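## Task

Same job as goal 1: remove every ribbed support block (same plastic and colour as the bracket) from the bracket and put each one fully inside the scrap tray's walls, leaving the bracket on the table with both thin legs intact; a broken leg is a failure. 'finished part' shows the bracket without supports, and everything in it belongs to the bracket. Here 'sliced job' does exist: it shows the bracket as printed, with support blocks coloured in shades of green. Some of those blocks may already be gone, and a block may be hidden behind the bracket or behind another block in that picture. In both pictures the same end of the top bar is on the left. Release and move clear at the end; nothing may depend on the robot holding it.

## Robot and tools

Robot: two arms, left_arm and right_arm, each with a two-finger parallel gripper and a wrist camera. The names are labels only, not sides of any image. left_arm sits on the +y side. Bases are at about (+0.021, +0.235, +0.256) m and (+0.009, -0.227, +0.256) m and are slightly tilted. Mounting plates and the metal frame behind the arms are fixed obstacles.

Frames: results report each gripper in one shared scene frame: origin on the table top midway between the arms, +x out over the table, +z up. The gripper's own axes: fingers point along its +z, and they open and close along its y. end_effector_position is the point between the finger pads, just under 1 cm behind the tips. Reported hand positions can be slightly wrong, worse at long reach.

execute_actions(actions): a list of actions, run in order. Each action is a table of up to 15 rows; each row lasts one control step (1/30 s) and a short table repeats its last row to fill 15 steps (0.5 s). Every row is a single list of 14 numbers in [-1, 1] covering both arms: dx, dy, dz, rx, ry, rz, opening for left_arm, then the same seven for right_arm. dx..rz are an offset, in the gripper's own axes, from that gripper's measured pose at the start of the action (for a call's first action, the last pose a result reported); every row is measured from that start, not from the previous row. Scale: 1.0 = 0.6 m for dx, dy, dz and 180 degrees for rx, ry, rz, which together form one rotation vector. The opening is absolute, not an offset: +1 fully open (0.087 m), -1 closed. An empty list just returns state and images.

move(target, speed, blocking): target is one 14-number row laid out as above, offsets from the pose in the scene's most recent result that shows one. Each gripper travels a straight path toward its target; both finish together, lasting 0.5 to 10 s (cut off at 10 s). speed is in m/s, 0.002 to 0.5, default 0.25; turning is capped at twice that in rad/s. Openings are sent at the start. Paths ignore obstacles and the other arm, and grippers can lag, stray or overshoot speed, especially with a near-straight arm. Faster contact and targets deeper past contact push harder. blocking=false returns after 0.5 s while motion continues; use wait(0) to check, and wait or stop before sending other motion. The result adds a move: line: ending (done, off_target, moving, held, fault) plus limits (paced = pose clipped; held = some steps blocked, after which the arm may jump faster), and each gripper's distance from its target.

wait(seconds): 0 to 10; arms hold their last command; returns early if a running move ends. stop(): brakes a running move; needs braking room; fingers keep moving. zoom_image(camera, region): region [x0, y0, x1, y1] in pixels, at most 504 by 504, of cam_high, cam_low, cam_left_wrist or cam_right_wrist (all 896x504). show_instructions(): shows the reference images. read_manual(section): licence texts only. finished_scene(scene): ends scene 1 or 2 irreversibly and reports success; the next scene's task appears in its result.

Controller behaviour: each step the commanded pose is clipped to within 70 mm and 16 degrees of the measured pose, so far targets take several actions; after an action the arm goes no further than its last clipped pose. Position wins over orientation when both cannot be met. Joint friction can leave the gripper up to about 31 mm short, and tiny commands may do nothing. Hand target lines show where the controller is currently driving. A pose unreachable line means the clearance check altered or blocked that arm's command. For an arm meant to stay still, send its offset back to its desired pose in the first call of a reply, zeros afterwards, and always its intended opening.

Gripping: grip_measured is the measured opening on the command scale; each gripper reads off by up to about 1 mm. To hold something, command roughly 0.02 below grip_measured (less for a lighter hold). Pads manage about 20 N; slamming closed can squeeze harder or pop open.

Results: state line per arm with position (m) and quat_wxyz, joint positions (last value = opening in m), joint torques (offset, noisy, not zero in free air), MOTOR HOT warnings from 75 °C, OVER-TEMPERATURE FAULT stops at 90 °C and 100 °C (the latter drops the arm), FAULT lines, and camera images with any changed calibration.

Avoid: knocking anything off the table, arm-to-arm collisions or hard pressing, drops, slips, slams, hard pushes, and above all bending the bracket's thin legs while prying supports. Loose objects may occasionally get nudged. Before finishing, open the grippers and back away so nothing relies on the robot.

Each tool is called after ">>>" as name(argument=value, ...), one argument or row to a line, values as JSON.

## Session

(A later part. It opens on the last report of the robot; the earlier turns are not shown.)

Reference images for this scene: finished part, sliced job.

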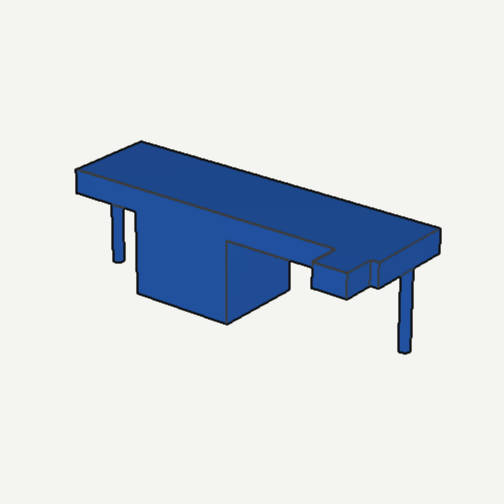

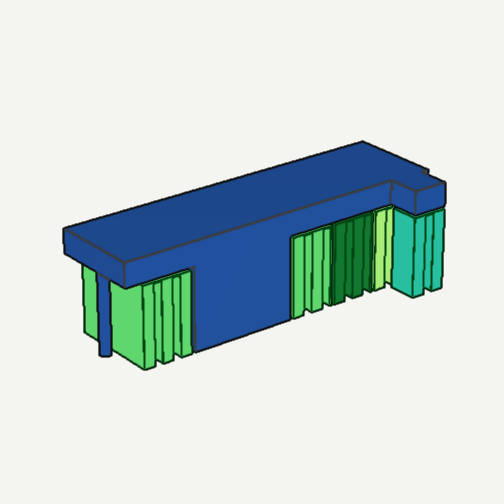

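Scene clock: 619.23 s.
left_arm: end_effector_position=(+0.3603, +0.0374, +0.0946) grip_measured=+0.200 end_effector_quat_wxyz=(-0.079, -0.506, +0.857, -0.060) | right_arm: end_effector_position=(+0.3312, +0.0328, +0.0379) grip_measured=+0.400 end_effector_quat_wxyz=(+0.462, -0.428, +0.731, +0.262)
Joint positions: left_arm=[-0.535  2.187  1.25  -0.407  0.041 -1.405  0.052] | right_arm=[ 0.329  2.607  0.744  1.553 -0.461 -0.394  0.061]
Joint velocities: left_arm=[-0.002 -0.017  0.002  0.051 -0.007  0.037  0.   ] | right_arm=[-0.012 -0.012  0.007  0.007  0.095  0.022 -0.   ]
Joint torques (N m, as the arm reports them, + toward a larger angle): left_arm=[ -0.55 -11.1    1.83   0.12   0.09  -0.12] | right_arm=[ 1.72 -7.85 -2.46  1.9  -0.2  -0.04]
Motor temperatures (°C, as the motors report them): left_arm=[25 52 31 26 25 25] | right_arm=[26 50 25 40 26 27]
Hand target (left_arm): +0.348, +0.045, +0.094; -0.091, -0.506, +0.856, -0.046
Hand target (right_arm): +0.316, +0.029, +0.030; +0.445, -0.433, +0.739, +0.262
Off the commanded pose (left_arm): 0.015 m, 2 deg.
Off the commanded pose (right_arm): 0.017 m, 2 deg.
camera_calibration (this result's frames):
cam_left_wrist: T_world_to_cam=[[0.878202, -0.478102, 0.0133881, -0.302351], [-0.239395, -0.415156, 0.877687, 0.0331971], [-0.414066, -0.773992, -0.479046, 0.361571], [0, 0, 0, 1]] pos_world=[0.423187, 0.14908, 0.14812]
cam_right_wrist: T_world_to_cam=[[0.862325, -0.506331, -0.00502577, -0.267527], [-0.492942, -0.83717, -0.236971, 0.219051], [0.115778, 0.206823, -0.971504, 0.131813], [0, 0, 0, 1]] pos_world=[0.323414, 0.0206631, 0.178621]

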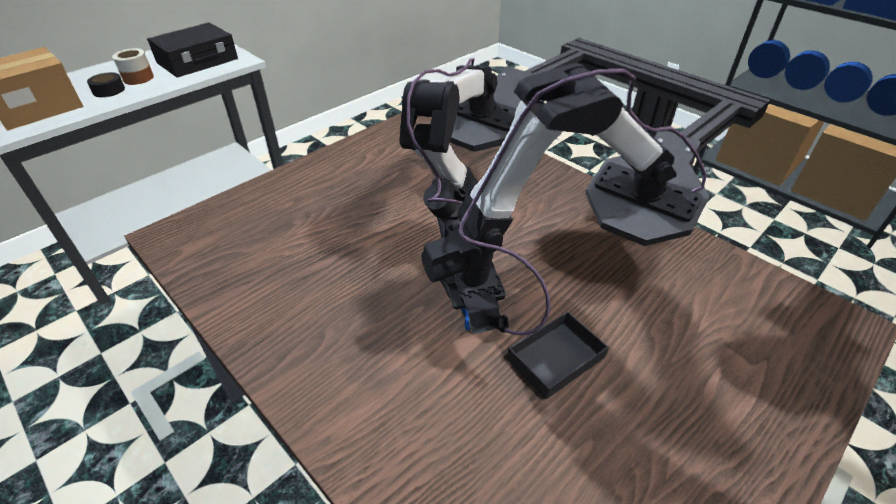

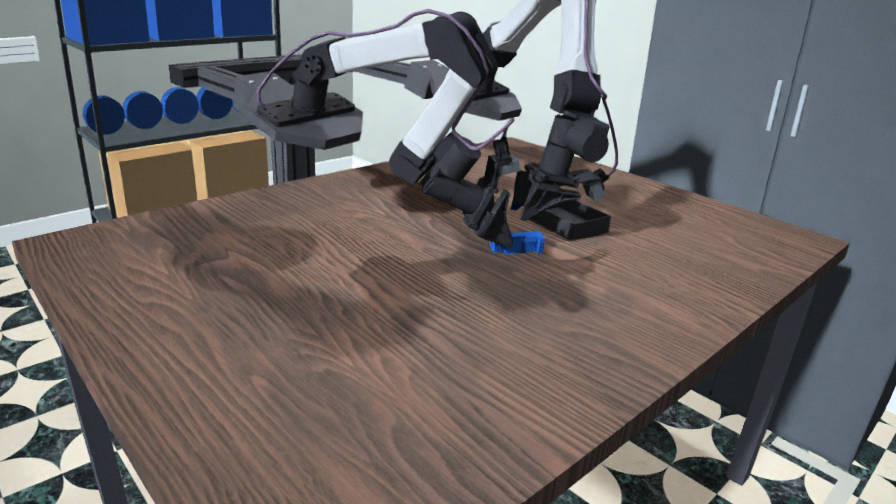

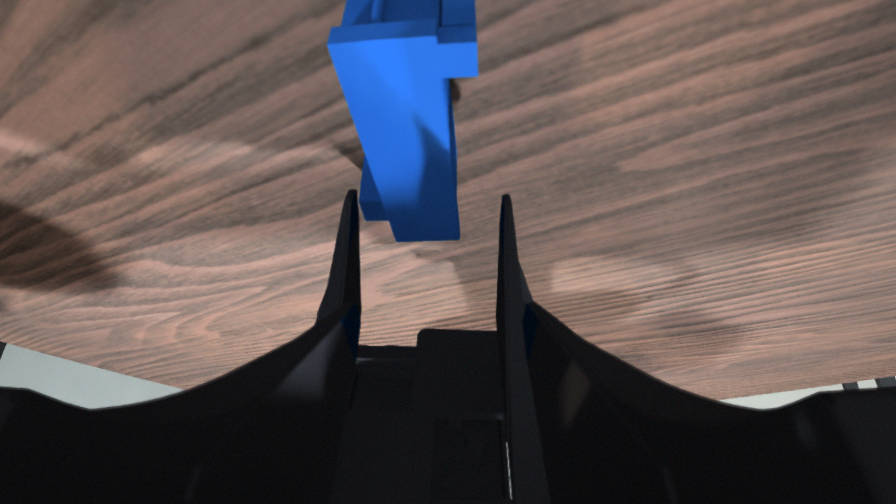

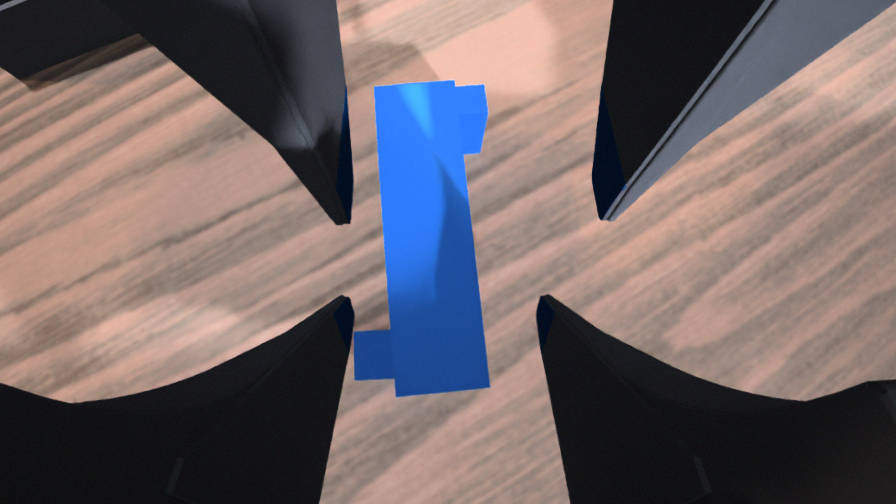

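>>> show_instructions(
)

>>> zoom_image(
  camera="cam_right_wrist",
  region=[300, 60, 620, 420],
)

>>> zoom_image(
  camera="cam_low",
  region=[440, 170, 640, 290],
)

Reference images for this scene: finished part, sliced job.

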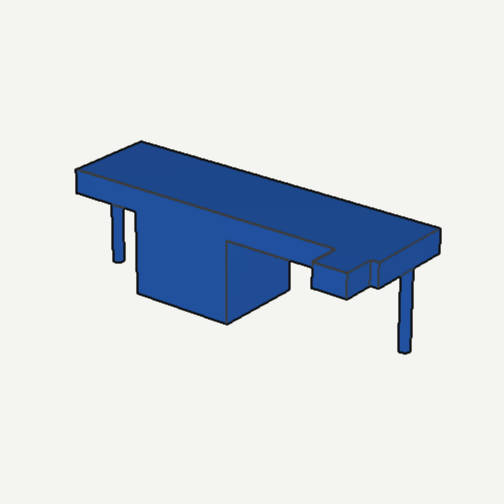

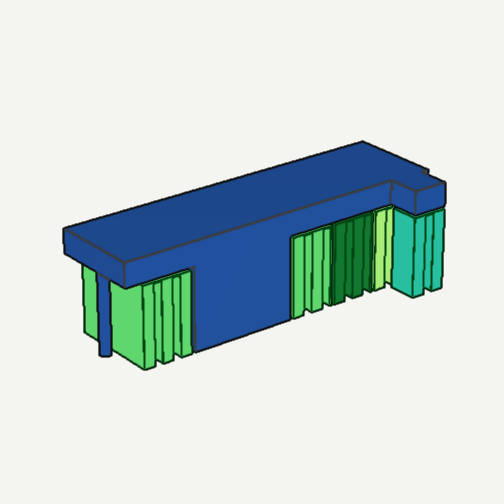

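Region (300, 60, 620, 420) of cam_right_wrist's 896x504 image, scaled by 1.400, with more detail than that image has.

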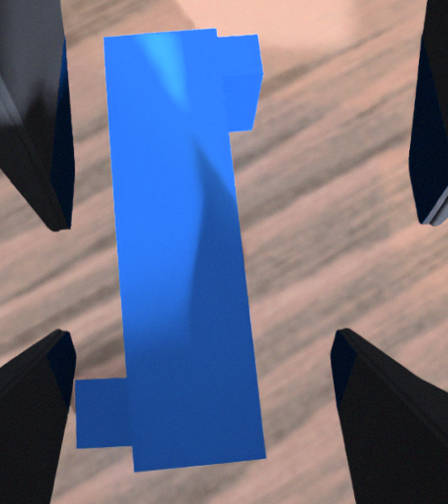

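Region (440, 170, 640, 290) of cam_low's 896x504 image, scaled by 2.520, with more detail than that image has; it fills the top 302 rows of this view, and the rest is white.

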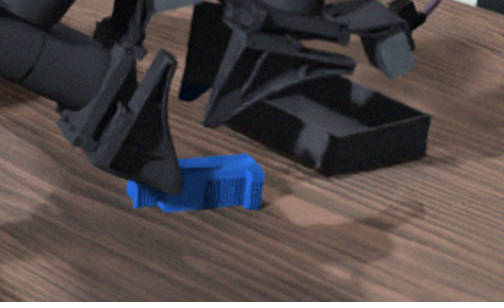

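>>> move(
  target=[0, 0, 0, 0.0616, -0.1075, 0.2527, -0.2, 0, 0, -0.235, 0, 0.06, 0, 0.6],
  speed=0.35,
)

Scene clock: 741.20 s.
left_arm: end_effector_position=(+0.3652, +0.0351, +0.0942) grip_measured=-0.200 end_effector_quat_wxyz=(+0.135, -0.153, +0.975, -0.086) | right_arm: end_effector_position=(+0.2746, -0.0726, +0.0987) grip_measured=+0.600 end_effector_quat_wxyz=(+0.401, -0.451, +0.767, +0.219)
Joint positions: left_arm=[-0.668  2.087  1.014  0.045 -0.196 -0.717  0.035] | right_arm=[ 0.108  2.213  0.267  1.414 -0.575 -0.595  0.07 ]
Joint velocities: left_arm=[-0.002  0.002 -0.017  0.022 -0.022  0.081  0.   ] | right_arm=[-0.017 -0.002  0.007 -0.007  0.007  0.081  0.001]
Joint torques (N m, as the arm reports them, + toward a larger angle): left_arm=[ -2.48 -10.5    1.9    1.11  -0.09  -0.09] | right_arm=[-1.14 -7.76 -3.26  1.43 -0.46 -0.02]
Motor temperatures (°C, as the motors report them): left_arm=[25 61 30 26 25 25] | right_arm=[26 46 26 42 25 27]
Hand target (left_arm): +0.360, +0.036, +0.096; +0.138, -0.147, +0.976, -0.084
Hand target (right_arm): +0.267, -0.078, +0.098; +0.391, -0.450, +0.772, +0.220
Off the commanded pose (left_arm): 0.005 m, 1 deg.
Off the commanded pose (right_arm): 0.008 m, 1 deg.
move: done
camera_calibration (this result's frames):
cam_left_wrist: T_world_to_cam=[[0.281898, -0.937767, 0.202796, -0.0916715], [-0.808283, -0.118239, 0.576799, 0.259516], [-0.516925, -0.326515, -0.791313, 0.412959], [0, 0, 0, 1]] pos_world=[0.449074, 0.079556, 0.195682]
cam_right_wrist: T_world_to_cam=[[0.860253, -0.509713, 0.0125961, -0.273177], [-0.507809, -0.858735, -0.0685894, 0.103211], [0.0457776, 0.0526078, -0.997565, 0.22982], [0, 0, 0, 1]] pos_world=[0.276892, -0.0627008, 0.23978]

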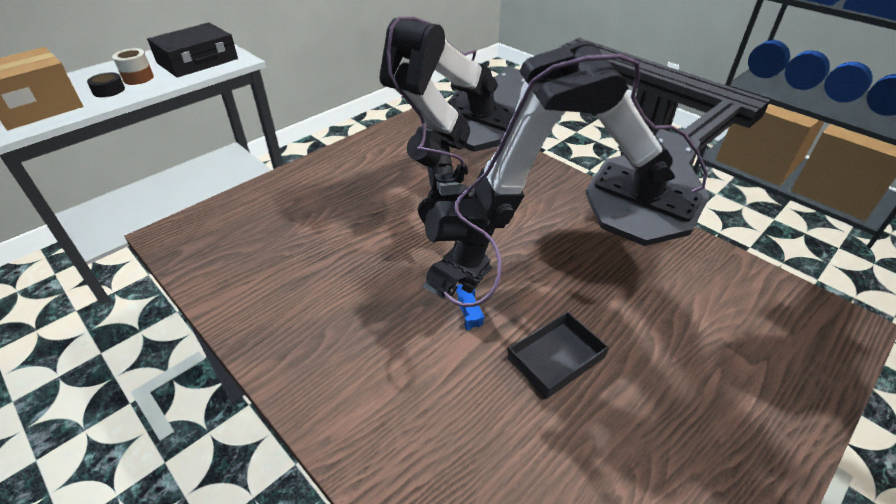

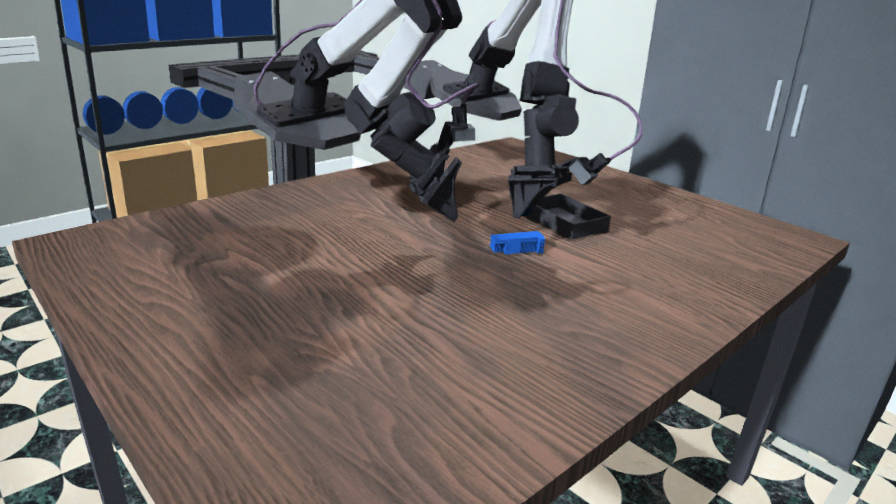

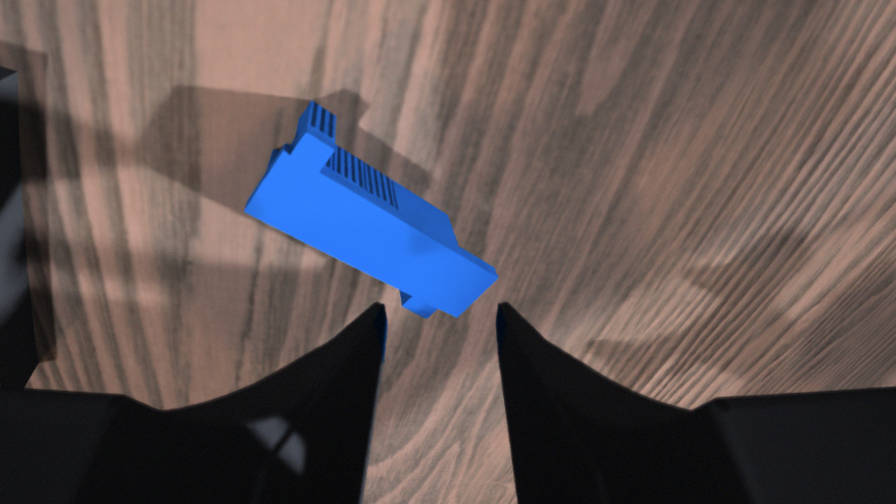

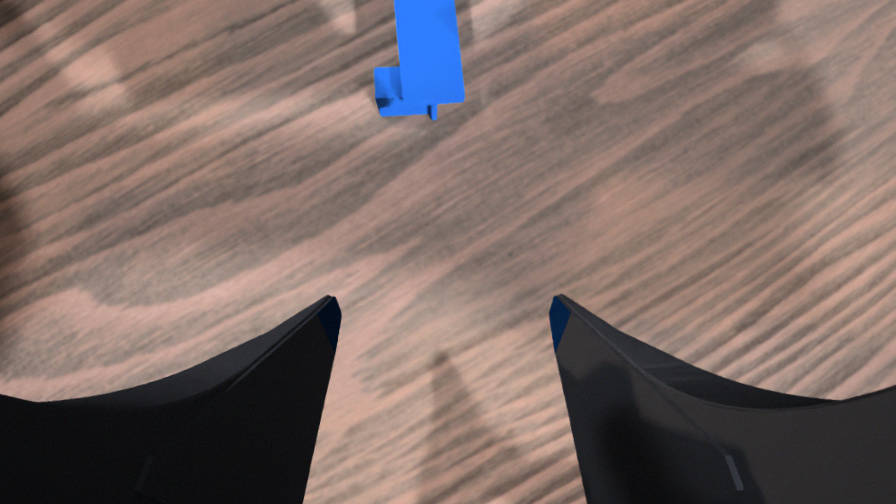

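>>> zoom_image(
  camera="cam_right_wrist",
  region=[340, 0, 500, 140],
)

Region (340, 0, 500, 140) of cam_right_wrist's 896x504 image, scaled by 3.150, with more detail than that image has; it fills the top 441 rows of this view, and the rest is white.

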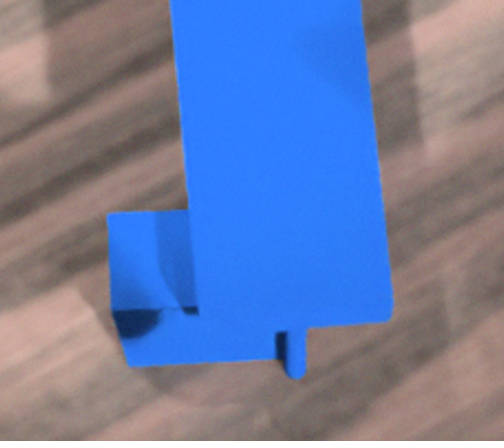

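>>> move(
  target=[0.1095, 0.0073, 0.0223, 0.0604, -0.1087, 0.2586, -0.2, 0, 0, 0, 0, 0, 0, 0.6],
  speed=0.35,
)

Scene clock: 753.80 s.
left_arm: end_effector_position=(+0.3234, +0.0100, +0.0767) grip_measured=-0.200 end_effector_quat_wxyz=(+0.349, +0.228, +0.904, -0.095) | right_arm: end_effector_position=(+0.2742, -0.0726, +0.0984) grip_measured=+0.600 end_effector_quat_wxyz=(+0.400, -0.451, +0.767, +0.219)
Joint positions: left_arm=[-0.858  2.242  0.613  0.997 -0.264  0.027  0.035] | right_arm=[ 0.108  2.213  0.267  1.412 -0.575 -0.595  0.07 ]
Joint velocities: left_arm=[ 0.002 -0.007  0.007  0.022 -0.037 -0.051  0.   ] | right_arm=[-0.007 -0.017 -0.002 -0.022 -0.022  0.007  0.002]
Joint torques (N m, as the arm reports them, + toward a larger angle): left_arm=[-2.45 -6.11 -0.63  1.65  0.12 -0.12] | right_arm=[-0.02 -6.97 -1.41  1.63 -0.41  0.04]
Motor temperatures (°C, as the motors report them): left_arm=[25 60 30 27 25 25] | right_arm=[26 46 26 41 26 27]
Hand target (left_arm): +0.306, +0.016, +0.066; +0.329, +0.242, +0.908, -0.092
Hand target (right_arm): +0.275, -0.073, +0.099; +0.401, -0.451, +0.767, +0.219
Off the commanded pose (left_arm): 0.021 m, 3 deg.
Off the commanded pose (right_arm): 0.000 m, 0 deg.
move: off_target (left_arm)
camera_calibration (this result's frames):
cam_left_wrist: T_world_to_cam=[[-0.469815, -0.882708, 0.0100227, 0.157432], [-0.874283, 0.466841, 0.133, 0.282376], [-0.122079, 0.0537228, -0.991065, 0.253052], [0, 0, 0, 1]] pos_world=[0.351733, -0.00645318, 0.211657]
cam_right_wrist: T_world_to_cam=[[0.860675, -0.509021, 0.011682, -0.272855], [-0.507219, -0.859174, -0.0674469, 0.102666], [0.0443688, 0.0521245, -0.997654, 0.229965], [0, 0, 0, 1]] pos_world=[0.27671, -0.0626682, 0.239538]

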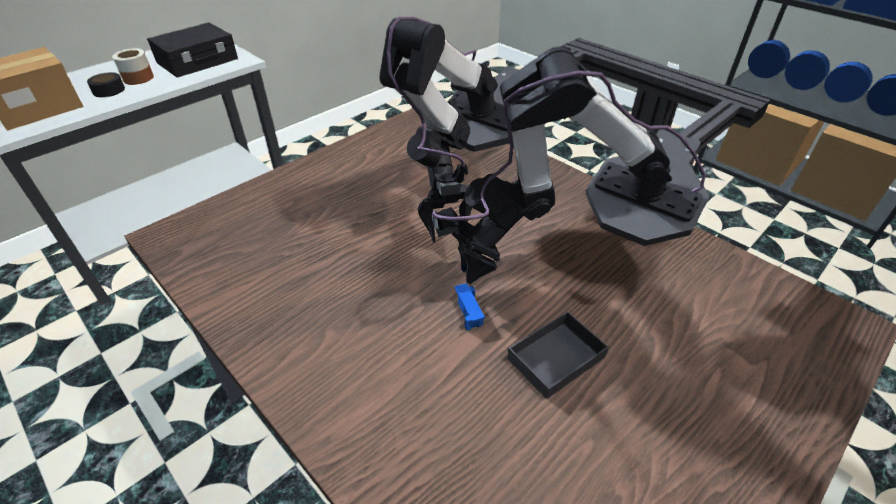

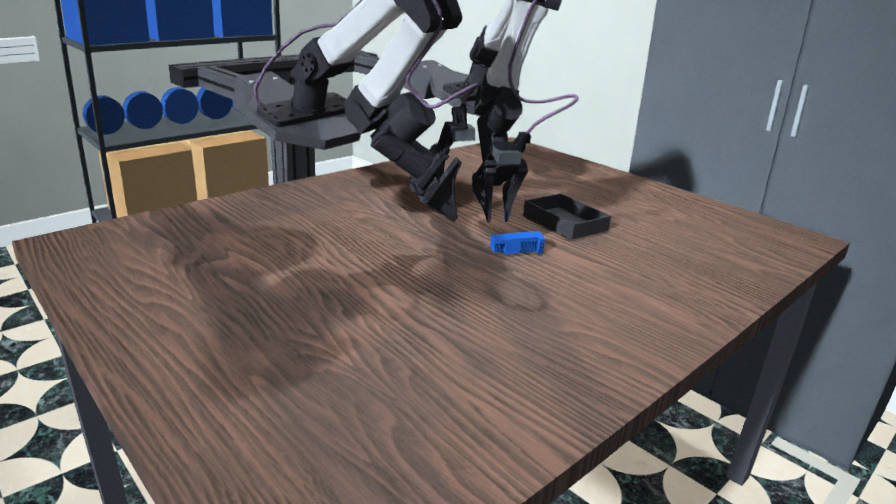

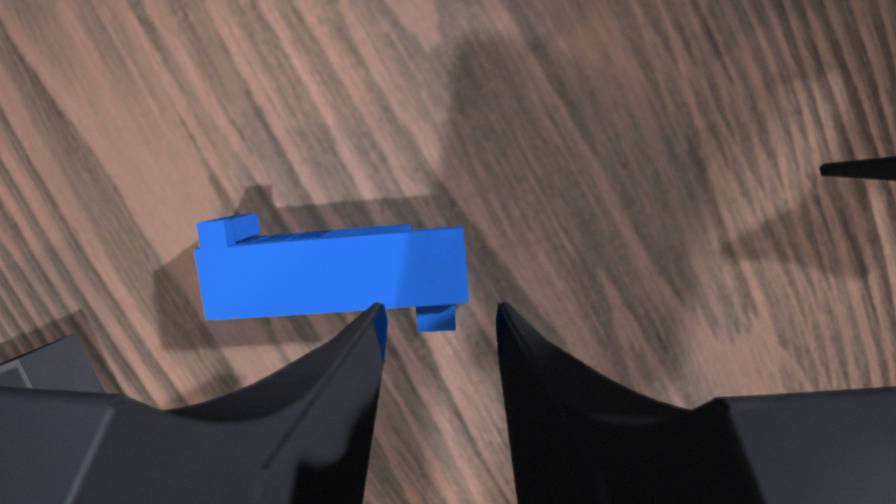

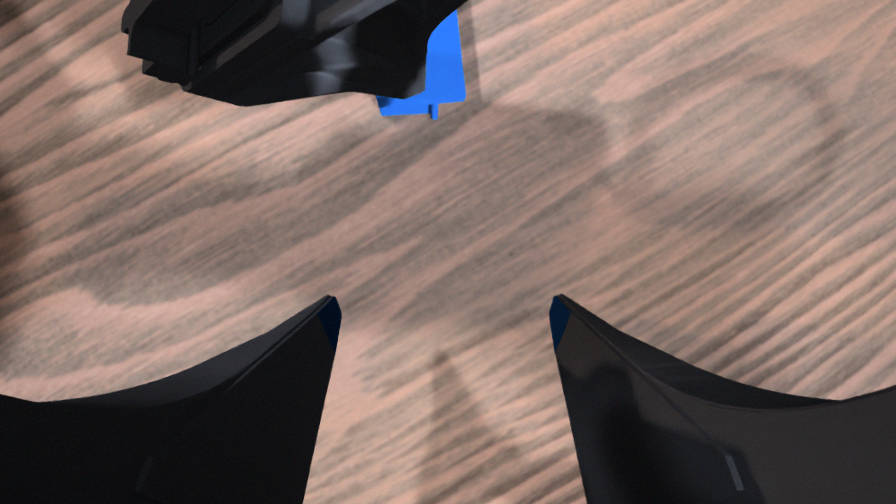

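>>> move(
  target=[0.0717, 0.0067, -0.0113, 0, 0, 0, -0.2, 0, 0, 0, 0, 0, 0, 0.6],
  speed=0.1,
)

Scene clock: 773.07 s.
left_arm: end_effector_position=(+0.3039, +0.0203, +0.0619) grip_measured=-0.200 end_effector_quat_wxyz=(+0.366, +0.222, +0.898, -0.101) | right_arm: end_effector_position=(+0.2742, -0.0726, +0.0984) grip_measured=+0.600 end_effector_quat_wxyz=(+0.400, -0.451, +0.767, +0.219)
Joint positions: left_arm=[-0.858  2.363  0.537  1.233 -0.261  0.029  0.035] | right_arm=[ 0.108  2.213  0.267  1.412 -0.575 -0.595  0.07 ]
Joint velocities: left_arm=[-0.002  0.007  0.002  0.022 -0.051  0.022  0.001] | right_arm=[ 0.012 -0.012 -0.002  0.022  0.066 -0.051  0.   ]
Joint torques (N m, as the arm reports them, + toward a larger angle): left_arm=[-0.34 -5.92 -1.49  1.71  0.15 -0.1 ] | right_arm=[-0.05 -7.   -1.33  1.61 -0.41  0.03]
Motor temperatures (°C, as the motors report them): left_arm=[26 55 29 29 25 25] | right_arm=[26 45 25 41 26 27]
Hand target (left_arm): +0.293, +0.031, +0.053; +0.349, +0.227, +0.904, -0.095
Hand target (right_arm): +0.274, -0.073, +0.098; +0.400, -0.451, +0.767, +0.219
Off the commanded pose (left_arm): 0.018 m, 2 deg.
Off the commanded pose (right_arm): 0.000 m, 0 deg.
move: off_target (left_arm)
camera_calibration (this result's frames):
cam_left_wrist: T_world_to_cam=[[-0.465406, -0.88492, 0.0177118, 0.155715], [-0.880202, 0.464841, 0.0957403, 0.266641], [-0.0929557, 0.0289681, -0.995249, 0.227423], [0, 0, 0, 1]] pos_world=[0.328309, 0.00726094, 0.198057]
cam_right_wrist: T_world_to_cam=[[0.860675, -0.509021, 0.011682, -0.272855], [-0.507219, -0.859174, -0.0674469, 0.102666], [0.0443688, 0.0521245, -0.997654, 0.229965], [0, 0, 0, 1]] pos_world=[0.27671, -0.0626682, 0.239538]

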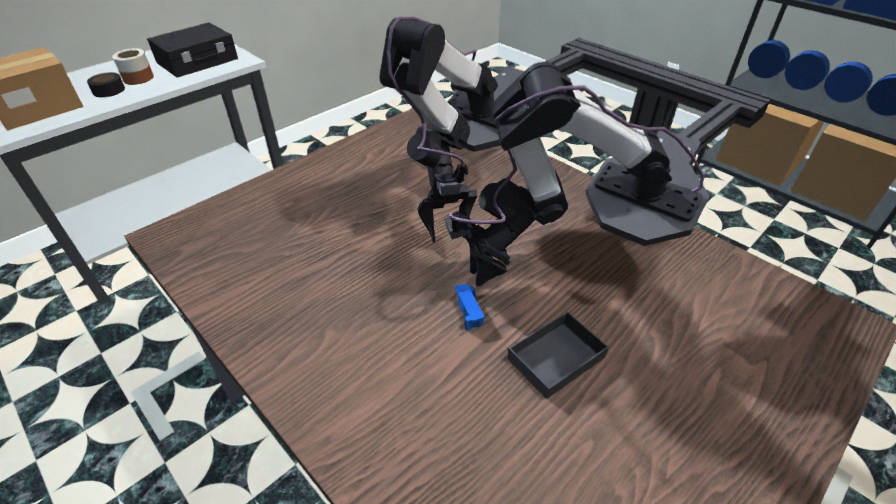

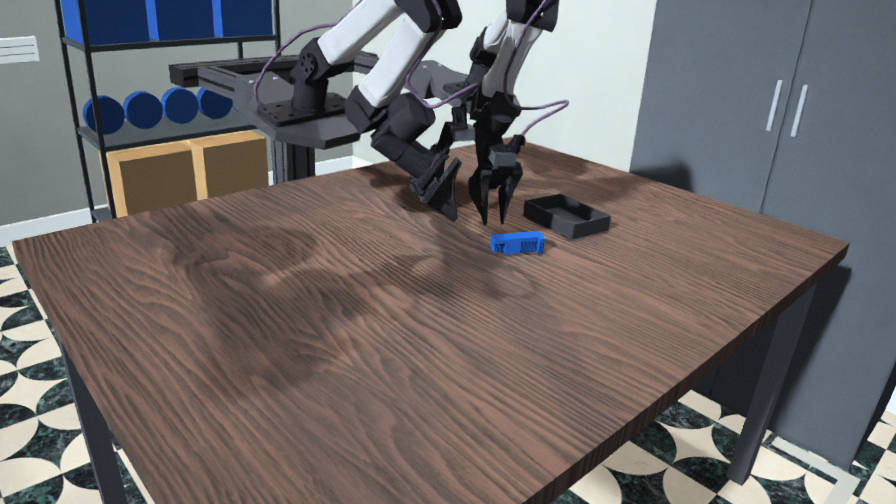

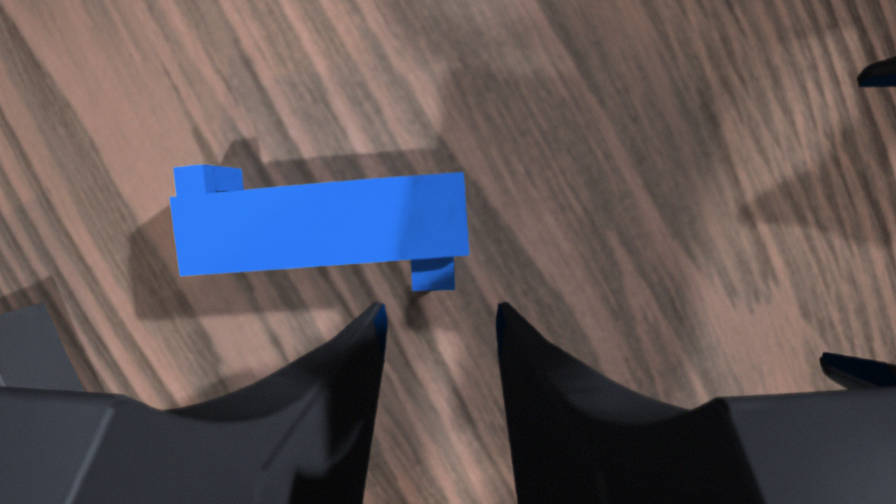

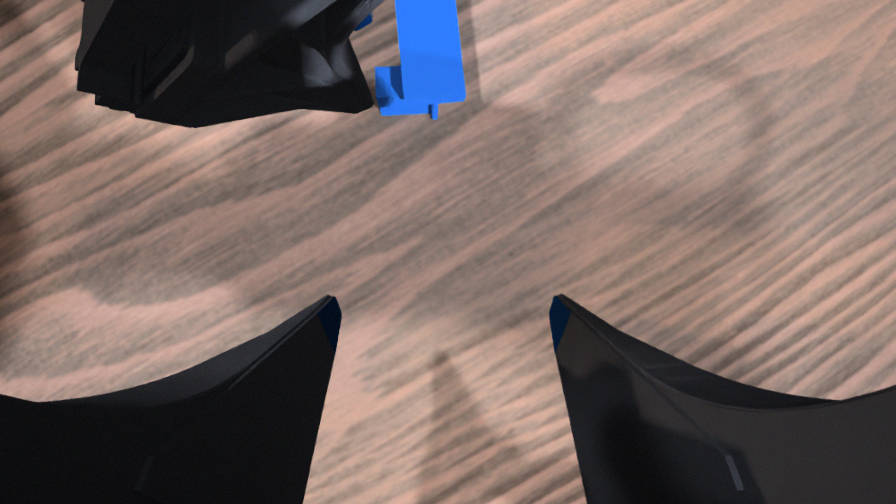

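>>> move(
  target=[0.0538, 0.0148, 0.0545, 0, 0.044, 0, -0.2, 0, 0, 0, 0, 0, 0, 0.6],
  speed=0.06,
)

Scene clock: 785.27 s.
left_arm: end_effector_position=(+0.3128, +0.0233, +0.0284) grip_measured=-0.200 end_effector_quat_wxyz=(+0.322, +0.224, +0.916, -0.090) | right_arm: end_effector_position=(+0.2742, -0.0726, +0.0984) grip_measured=+0.600 end_effector_quat_wxyz=(+0.400, -0.451, +0.767, +0.219)
Joint positions: left_arm=[-0.804  2.431  0.669  1.078 -0.223  0.032  0.035] | right_arm=[ 0.108  2.213  0.267  1.412 -0.575 -0.595  0.07 ]
Joint velocities: left_arm=[ 0.002  0.012 -0.002 -0.081  0.066 -0.037  0.   ] | right_arm=[ 0.007 -0.017 -0.002 -0.051  0.066  0.007 -0.001]
Joint torques (N m, as the arm reports them, + toward a larger angle): left_arm=[-0.69 -6.1   2.39  1.28  0.12 -0.07] | right_arm=[ 0.03 -6.98 -1.42  1.61 -0.42  0.03]
Motor temperatures (°C, as the motors report them): left_arm=[25 53 29 30 25 25] | right_arm=[26 44 25 41 26 27]
Hand target (left_arm): +0.307, +0.028, +0.016; +0.303, +0.229, +0.921, -0.085
Hand target (right_arm): +0.274, -0.073, +0.098; +0.400, -0.451, +0.767, +0.219
Off the commanded pose (left_arm): 0.014 m, 2 deg.
Off the commanded pose (right_arm): 0.000 m, 0 deg.
move: off_target (left_arm)
camera_calibration (this result's frames):
cam_left_wrist: T_world_to_cam=[[-0.459935, -0.887754, 0.0187886, 0.161439], [-0.869873, 0.454717, 0.191188, 0.27057], [-0.178272, 0.0715904, -0.981374, 0.220128], [0, 0, 0, 1]] pos_world=[0.348855, 0.00452615, 0.161264]
cam_right_wrist: T_world_to_cam=[[0.860675, -0.509021, 0.011682, -0.272855], [-0.507219, -0.859174, -0.0674469, 0.102666], [0.0443688, 0.0521245, -0.997654, 0.229965], [0, 0, 0, 1]] pos_world=[0.27671, -0.0626682, 0.239538]

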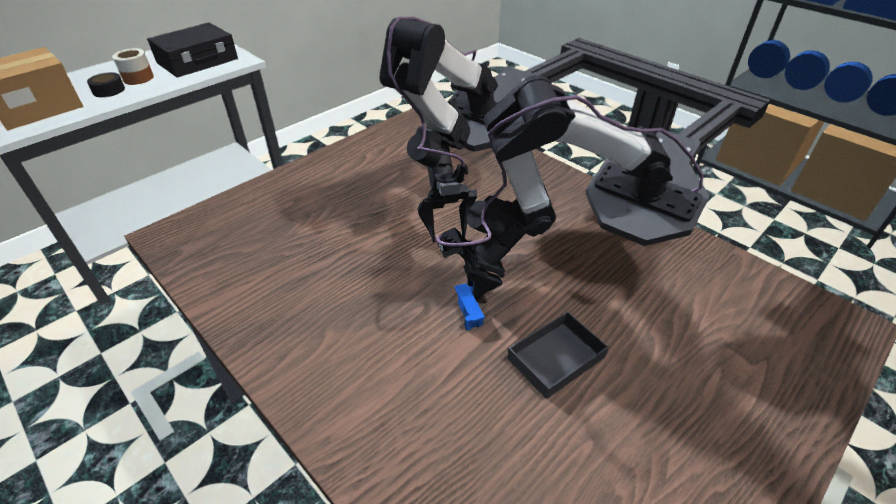

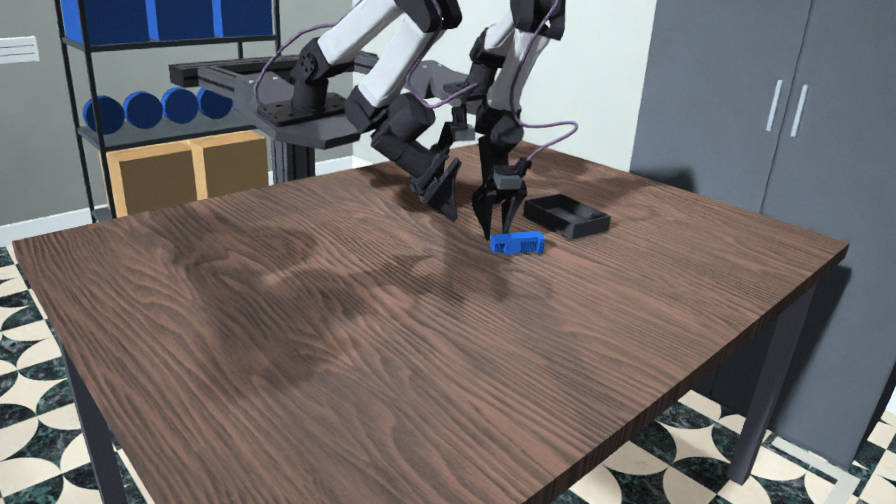

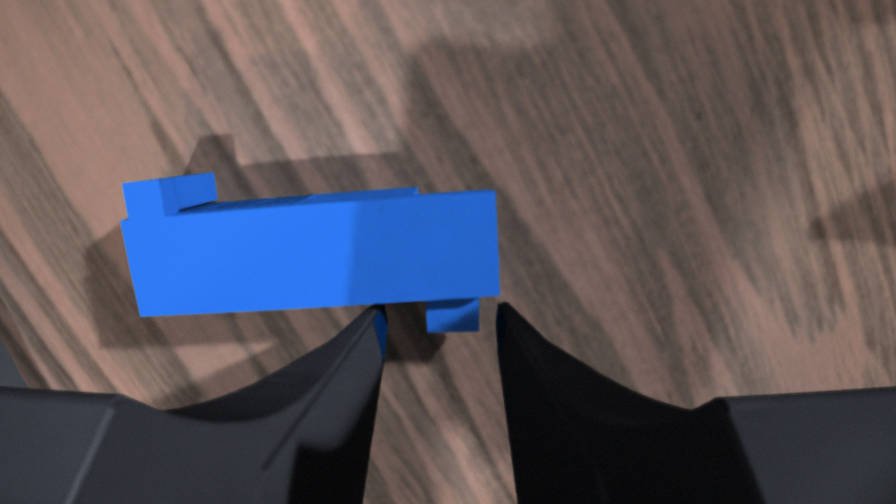

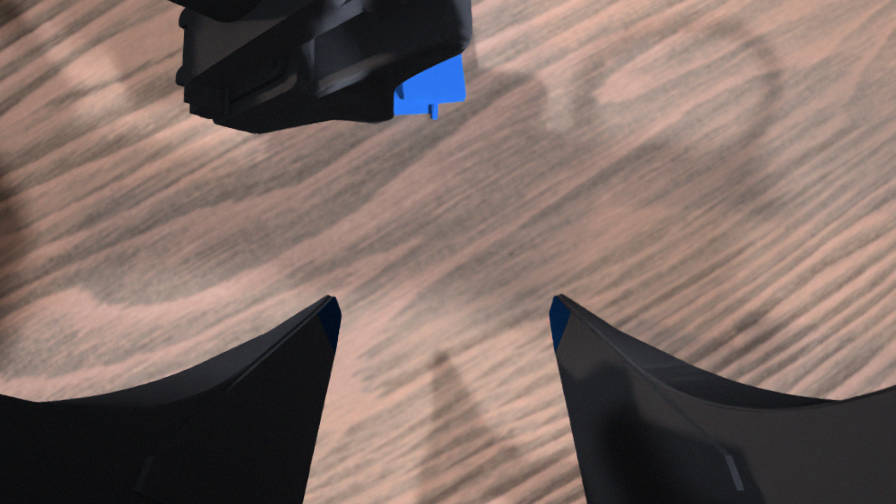

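>>> move(
  target=[0.0278, 0.0, 0.0183, 0, 0, 0, -0.2, 0, 0, 0, 0, 0, 0, 0.6],
  speed=0.04,
)

Scene clock: 804.03 s.
left_arm: end_effector_position=(+0.3045, +0.0257, +0.0161) grip_measured=-0.200 end_effector_quat_wxyz=(+0.322, +0.224, +0.915, -0.090) | right_arm: end_effector_position=(+0.2742, -0.0726, +0.0984) grip_measured=+0.600 end_effector_quat_wxyz=(+0.400, -0.451, +0.767, +0.219)
Joint positions: left_arm=[-0.804  2.497  0.669  1.143 -0.223  0.033  0.035] | right_arm=[ 0.108  2.213  0.267  1.412 -0.575 -0.595  0.07 ]
Joint velocities: left_arm=[-0.007 -0.007  0.007  0.066  0.007 -0.022 -0.001] | right_arm=[-0.007 -0.012 -0.012 -0.037 -0.066 -0.007 -0.001]
Joint torques (N m, as the arm reports them, + toward a larger angle): left_arm=[-0.74 -6.23  1.93  1.61  0.15 -0.12] | right_arm=[-0.02 -7.   -1.37  1.6  -0.41  0.02]
Motor temperatures (°C, as the motors report them): left_arm=[25 50 29 30 25 25] | right_arm=[26 44 25 40 26 27]
Hand target (left_arm): +0.307, +0.026, +0.009; +0.322, +0.224, +0.916, -0.090
Hand target (right_arm): +0.274, -0.073, +0.098; +0.400, -0.451, +0.767, +0.219
Off the commanded pose (left_arm): 0.007 m, 0 deg.
Off the commanded pose (right_arm): 0.000 m, 0 deg.
move: done
camera_calibration (this result's frames):
cam_left_wrist: T_world_to_cam=[[-0.461007, -0.887207, 0.0183173, 0.160347], [-0.869308, 0.45566, 0.191513, 0.264422], [-0.178258, 0.0723655, -0.981319, 0.206378], [0, 0, 0, 1]] pos_world=[0.340574, 0.00683992, 0.148945]
cam_right_wrist: T_world_to_cam=[[0.860675, -0.509021, 0.011682, -0.272855], [-0.507219, -0.859174, -0.0674469, 0.102666], [0.0443688, 0.0521245, -0.997654, 0.229965], [0, 0, 0, 1]] pos_world=[0.27671, -0.0626682, 0.239538]

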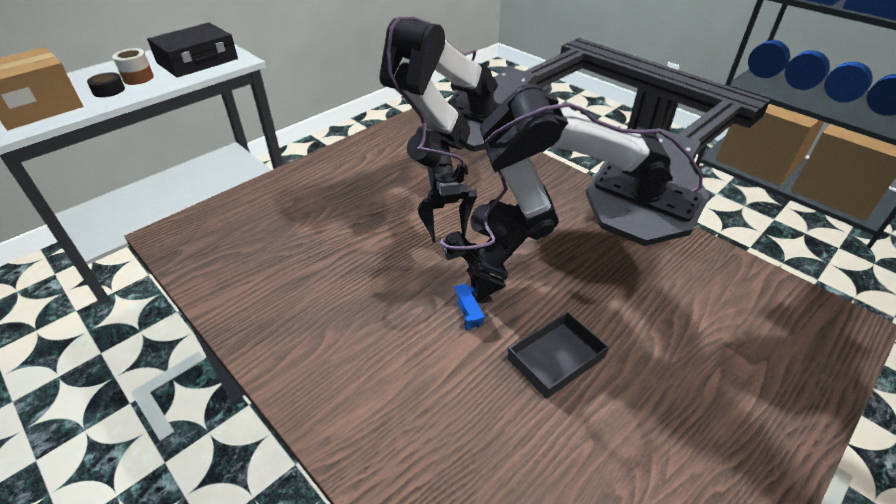

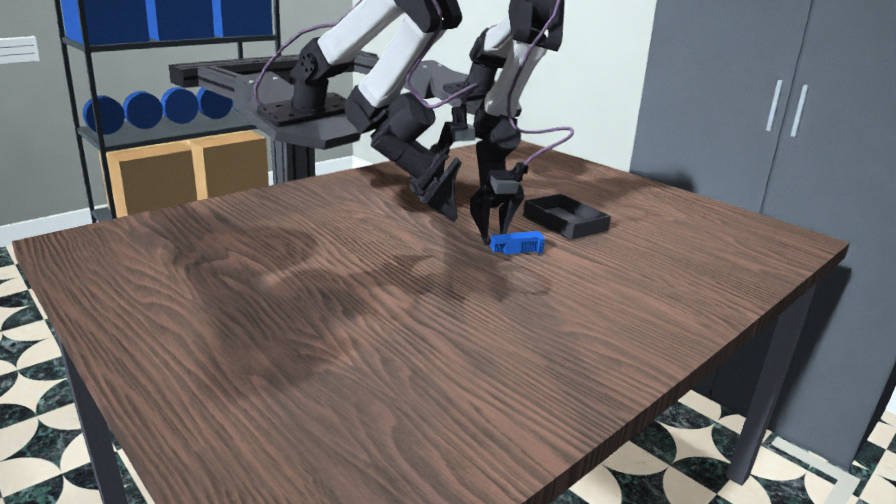

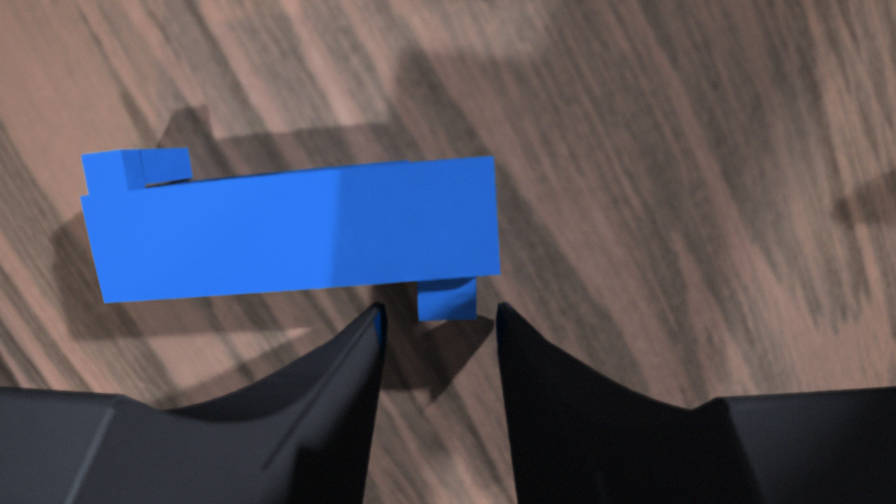

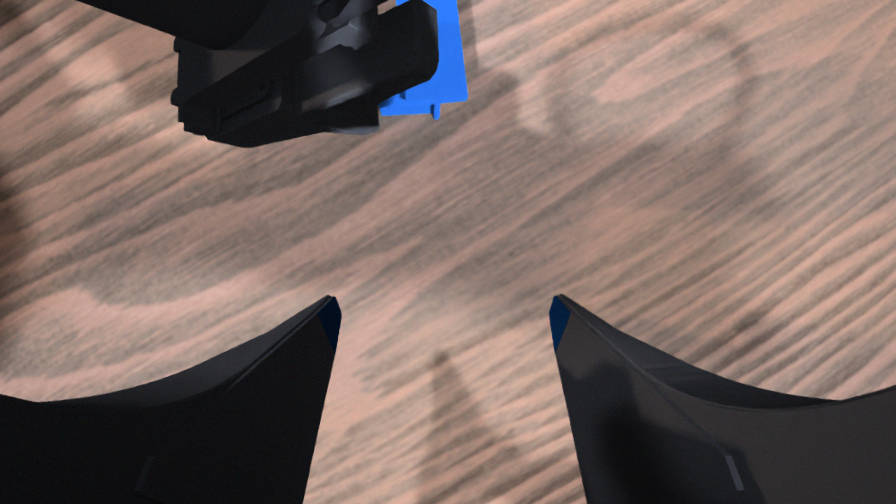

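>>> execute_actions(
  actions=[
    [[0,0,0,0,0,0,-0.25,0,0,0,0,0,0,0.6],[0,0,0,0,0,0,-0.3,0,0,0,0,0,0,0.6],[0,0,0,0,0,0,-0.35,0,0,0,0,0,0,0.6],[0,0,0,0,0,0,-0.4,0,0,0,0,0,0,0.6],[0,0,0,0,0,0,-0.45,0,0,0,0,0,0,0.6],[0,0,0,0,0,0,-0.5,0,0,0,0,0,0,0.6],[0,0,0,0,0,0,-0.54,0,0,0,0,0,0,0.6],[0,0,0,0,0,0,-0.57,0,0,0,0,0,0,0.6],[0,0,0,0,0,0,-0.6,0,0,0,0,0,0,0.6],[0,0,0,0,0,0,-0.62,0,0,0,0,0,0,0.6],[0,0,0,0,0,0,-0.64,0,0,0,0,0,0,0.6],[0,0,0,0,0,0,-0.66,0,0,0,0,0,0,0.6],[0,0,0,0,0,0,-0.68,0,0,0,0,0,0,0.6],[0,0,0,0,0,0,-0.7,0,0,0,0,0,0,0.6]],
  ],
)

Scene clock: 813.27 s.
left_arm: end_effector_position=(+0.3048, +0.0256, +0.0163) grip_measured=-0.698 end_effector_quat_wxyz=(+0.322, +0.224, +0.915, -0.091) | right_arm: end_effector_position=(+0.2742, -0.0726, +0.0984) grip_measured=+0.600 end_effector_quat_wxyz=(+0.400, -0.451, +0.767, +0.219)
Joint positions: left_arm=[-0.804  2.497  0.669  1.145 -0.223  0.033  0.013] | right_arm=[ 0.108  2.213  0.267  1.412 -0.575 -0.595  0.07 ]
Joint velocities: left_arm=[-0.012 -0.012 -0.002 -0.066 -0.007  0.066 -0.003] | right_arm=[-0.002 -0.012 -0.007 -0.051  0.022 -0.037 -0.002]
Joint torques (N m, as the arm reports them, + toward a larger angle): left_arm=[-1.87 -8.21  0.05  1.54  0.07 -0.17] | right_arm=[ 0.08 -6.98 -1.48  1.62 -0.41  0.01]
Motor temperatures (°C, as the motors report them): left_arm=[25 50 29 30 25 25] | right_arm=[26 44 25 40 26 27]
Hand target (left_arm): +0.305, +0.026, +0.016; +0.322, +0.224, +0.915, -0.090
Hand target (right_arm): +0.274, -0.073, +0.098; +0.400, -0.451, +0.767, +0.219
Off the commanded pose (left_arm): 0.000 m, 0 deg.
Off the commanded pose (right_arm): 0.000 m, 0 deg.
camera_calibration (this result's frames):
cam_left_wrist: T_world_to_cam=[[-0.460741, -0.887342, 0.0185044, 0.160262], [-0.86969, 0.455539, 0.190061, 0.264852], [-0.177078, 0.0714756, -0.981598, 0.206292], [0, 0, 0, 1]] pos_world=[0.340709, 0.00681204, 0.149193]
cam_right_wrist: T_world_to_cam=[[0.860675, -0.509021, 0.011682, -0.272855], [-0.507219, -0.859174, -0.0674469, 0.102666], [0.0443688, 0.0521245, -0.997654, 0.229965], [0, 0, 0, 1]] pos_world=[0.27671, -0.0626682, 0.239538]

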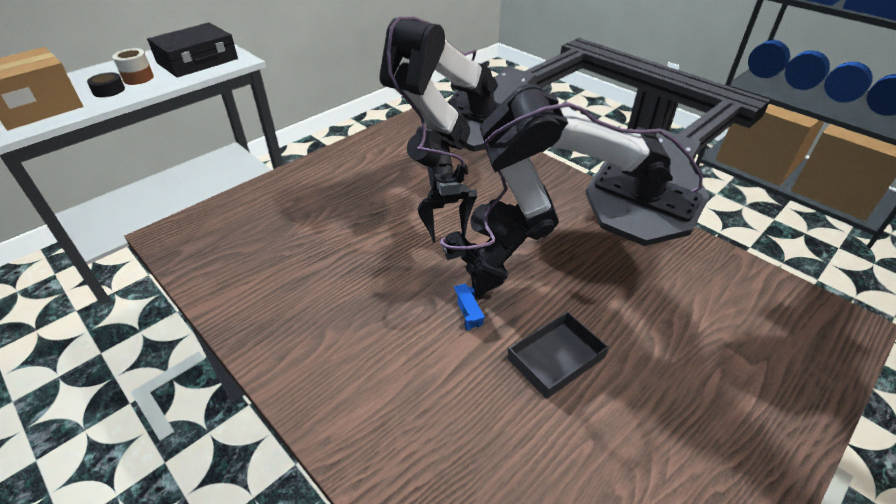

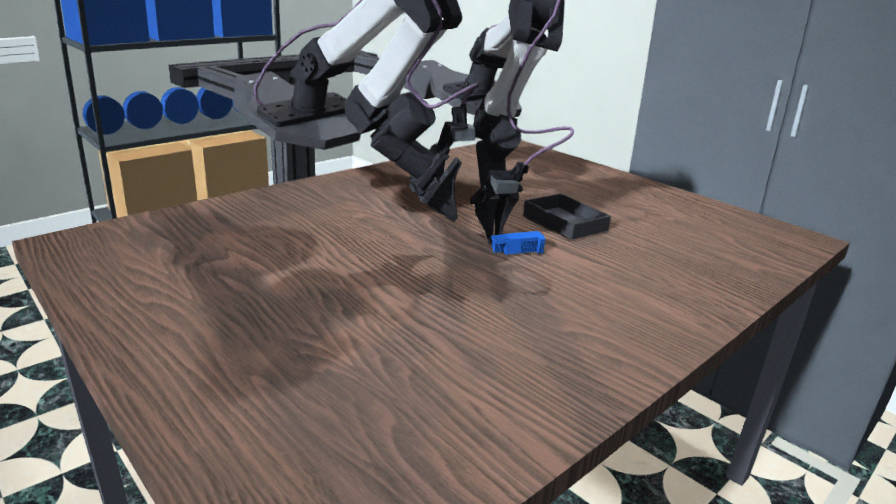

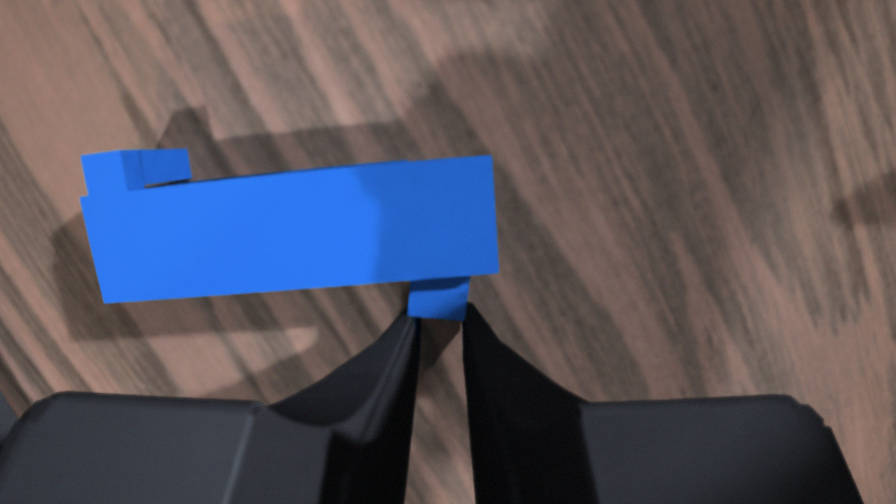

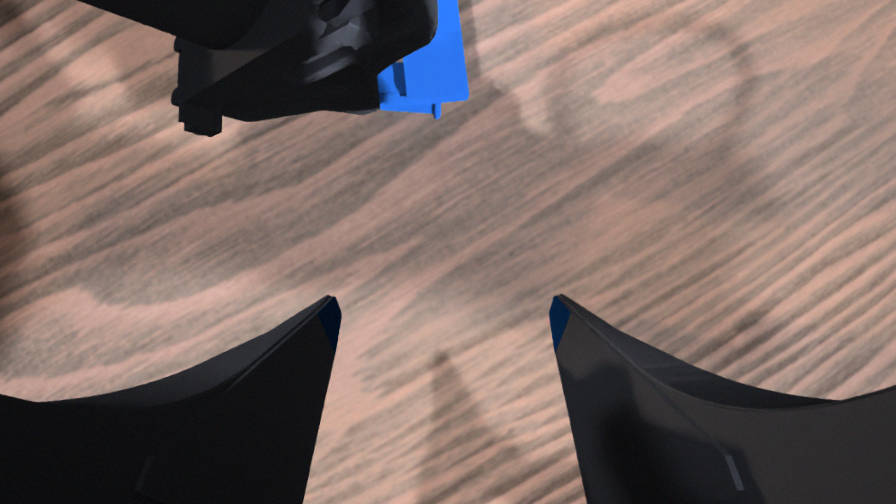

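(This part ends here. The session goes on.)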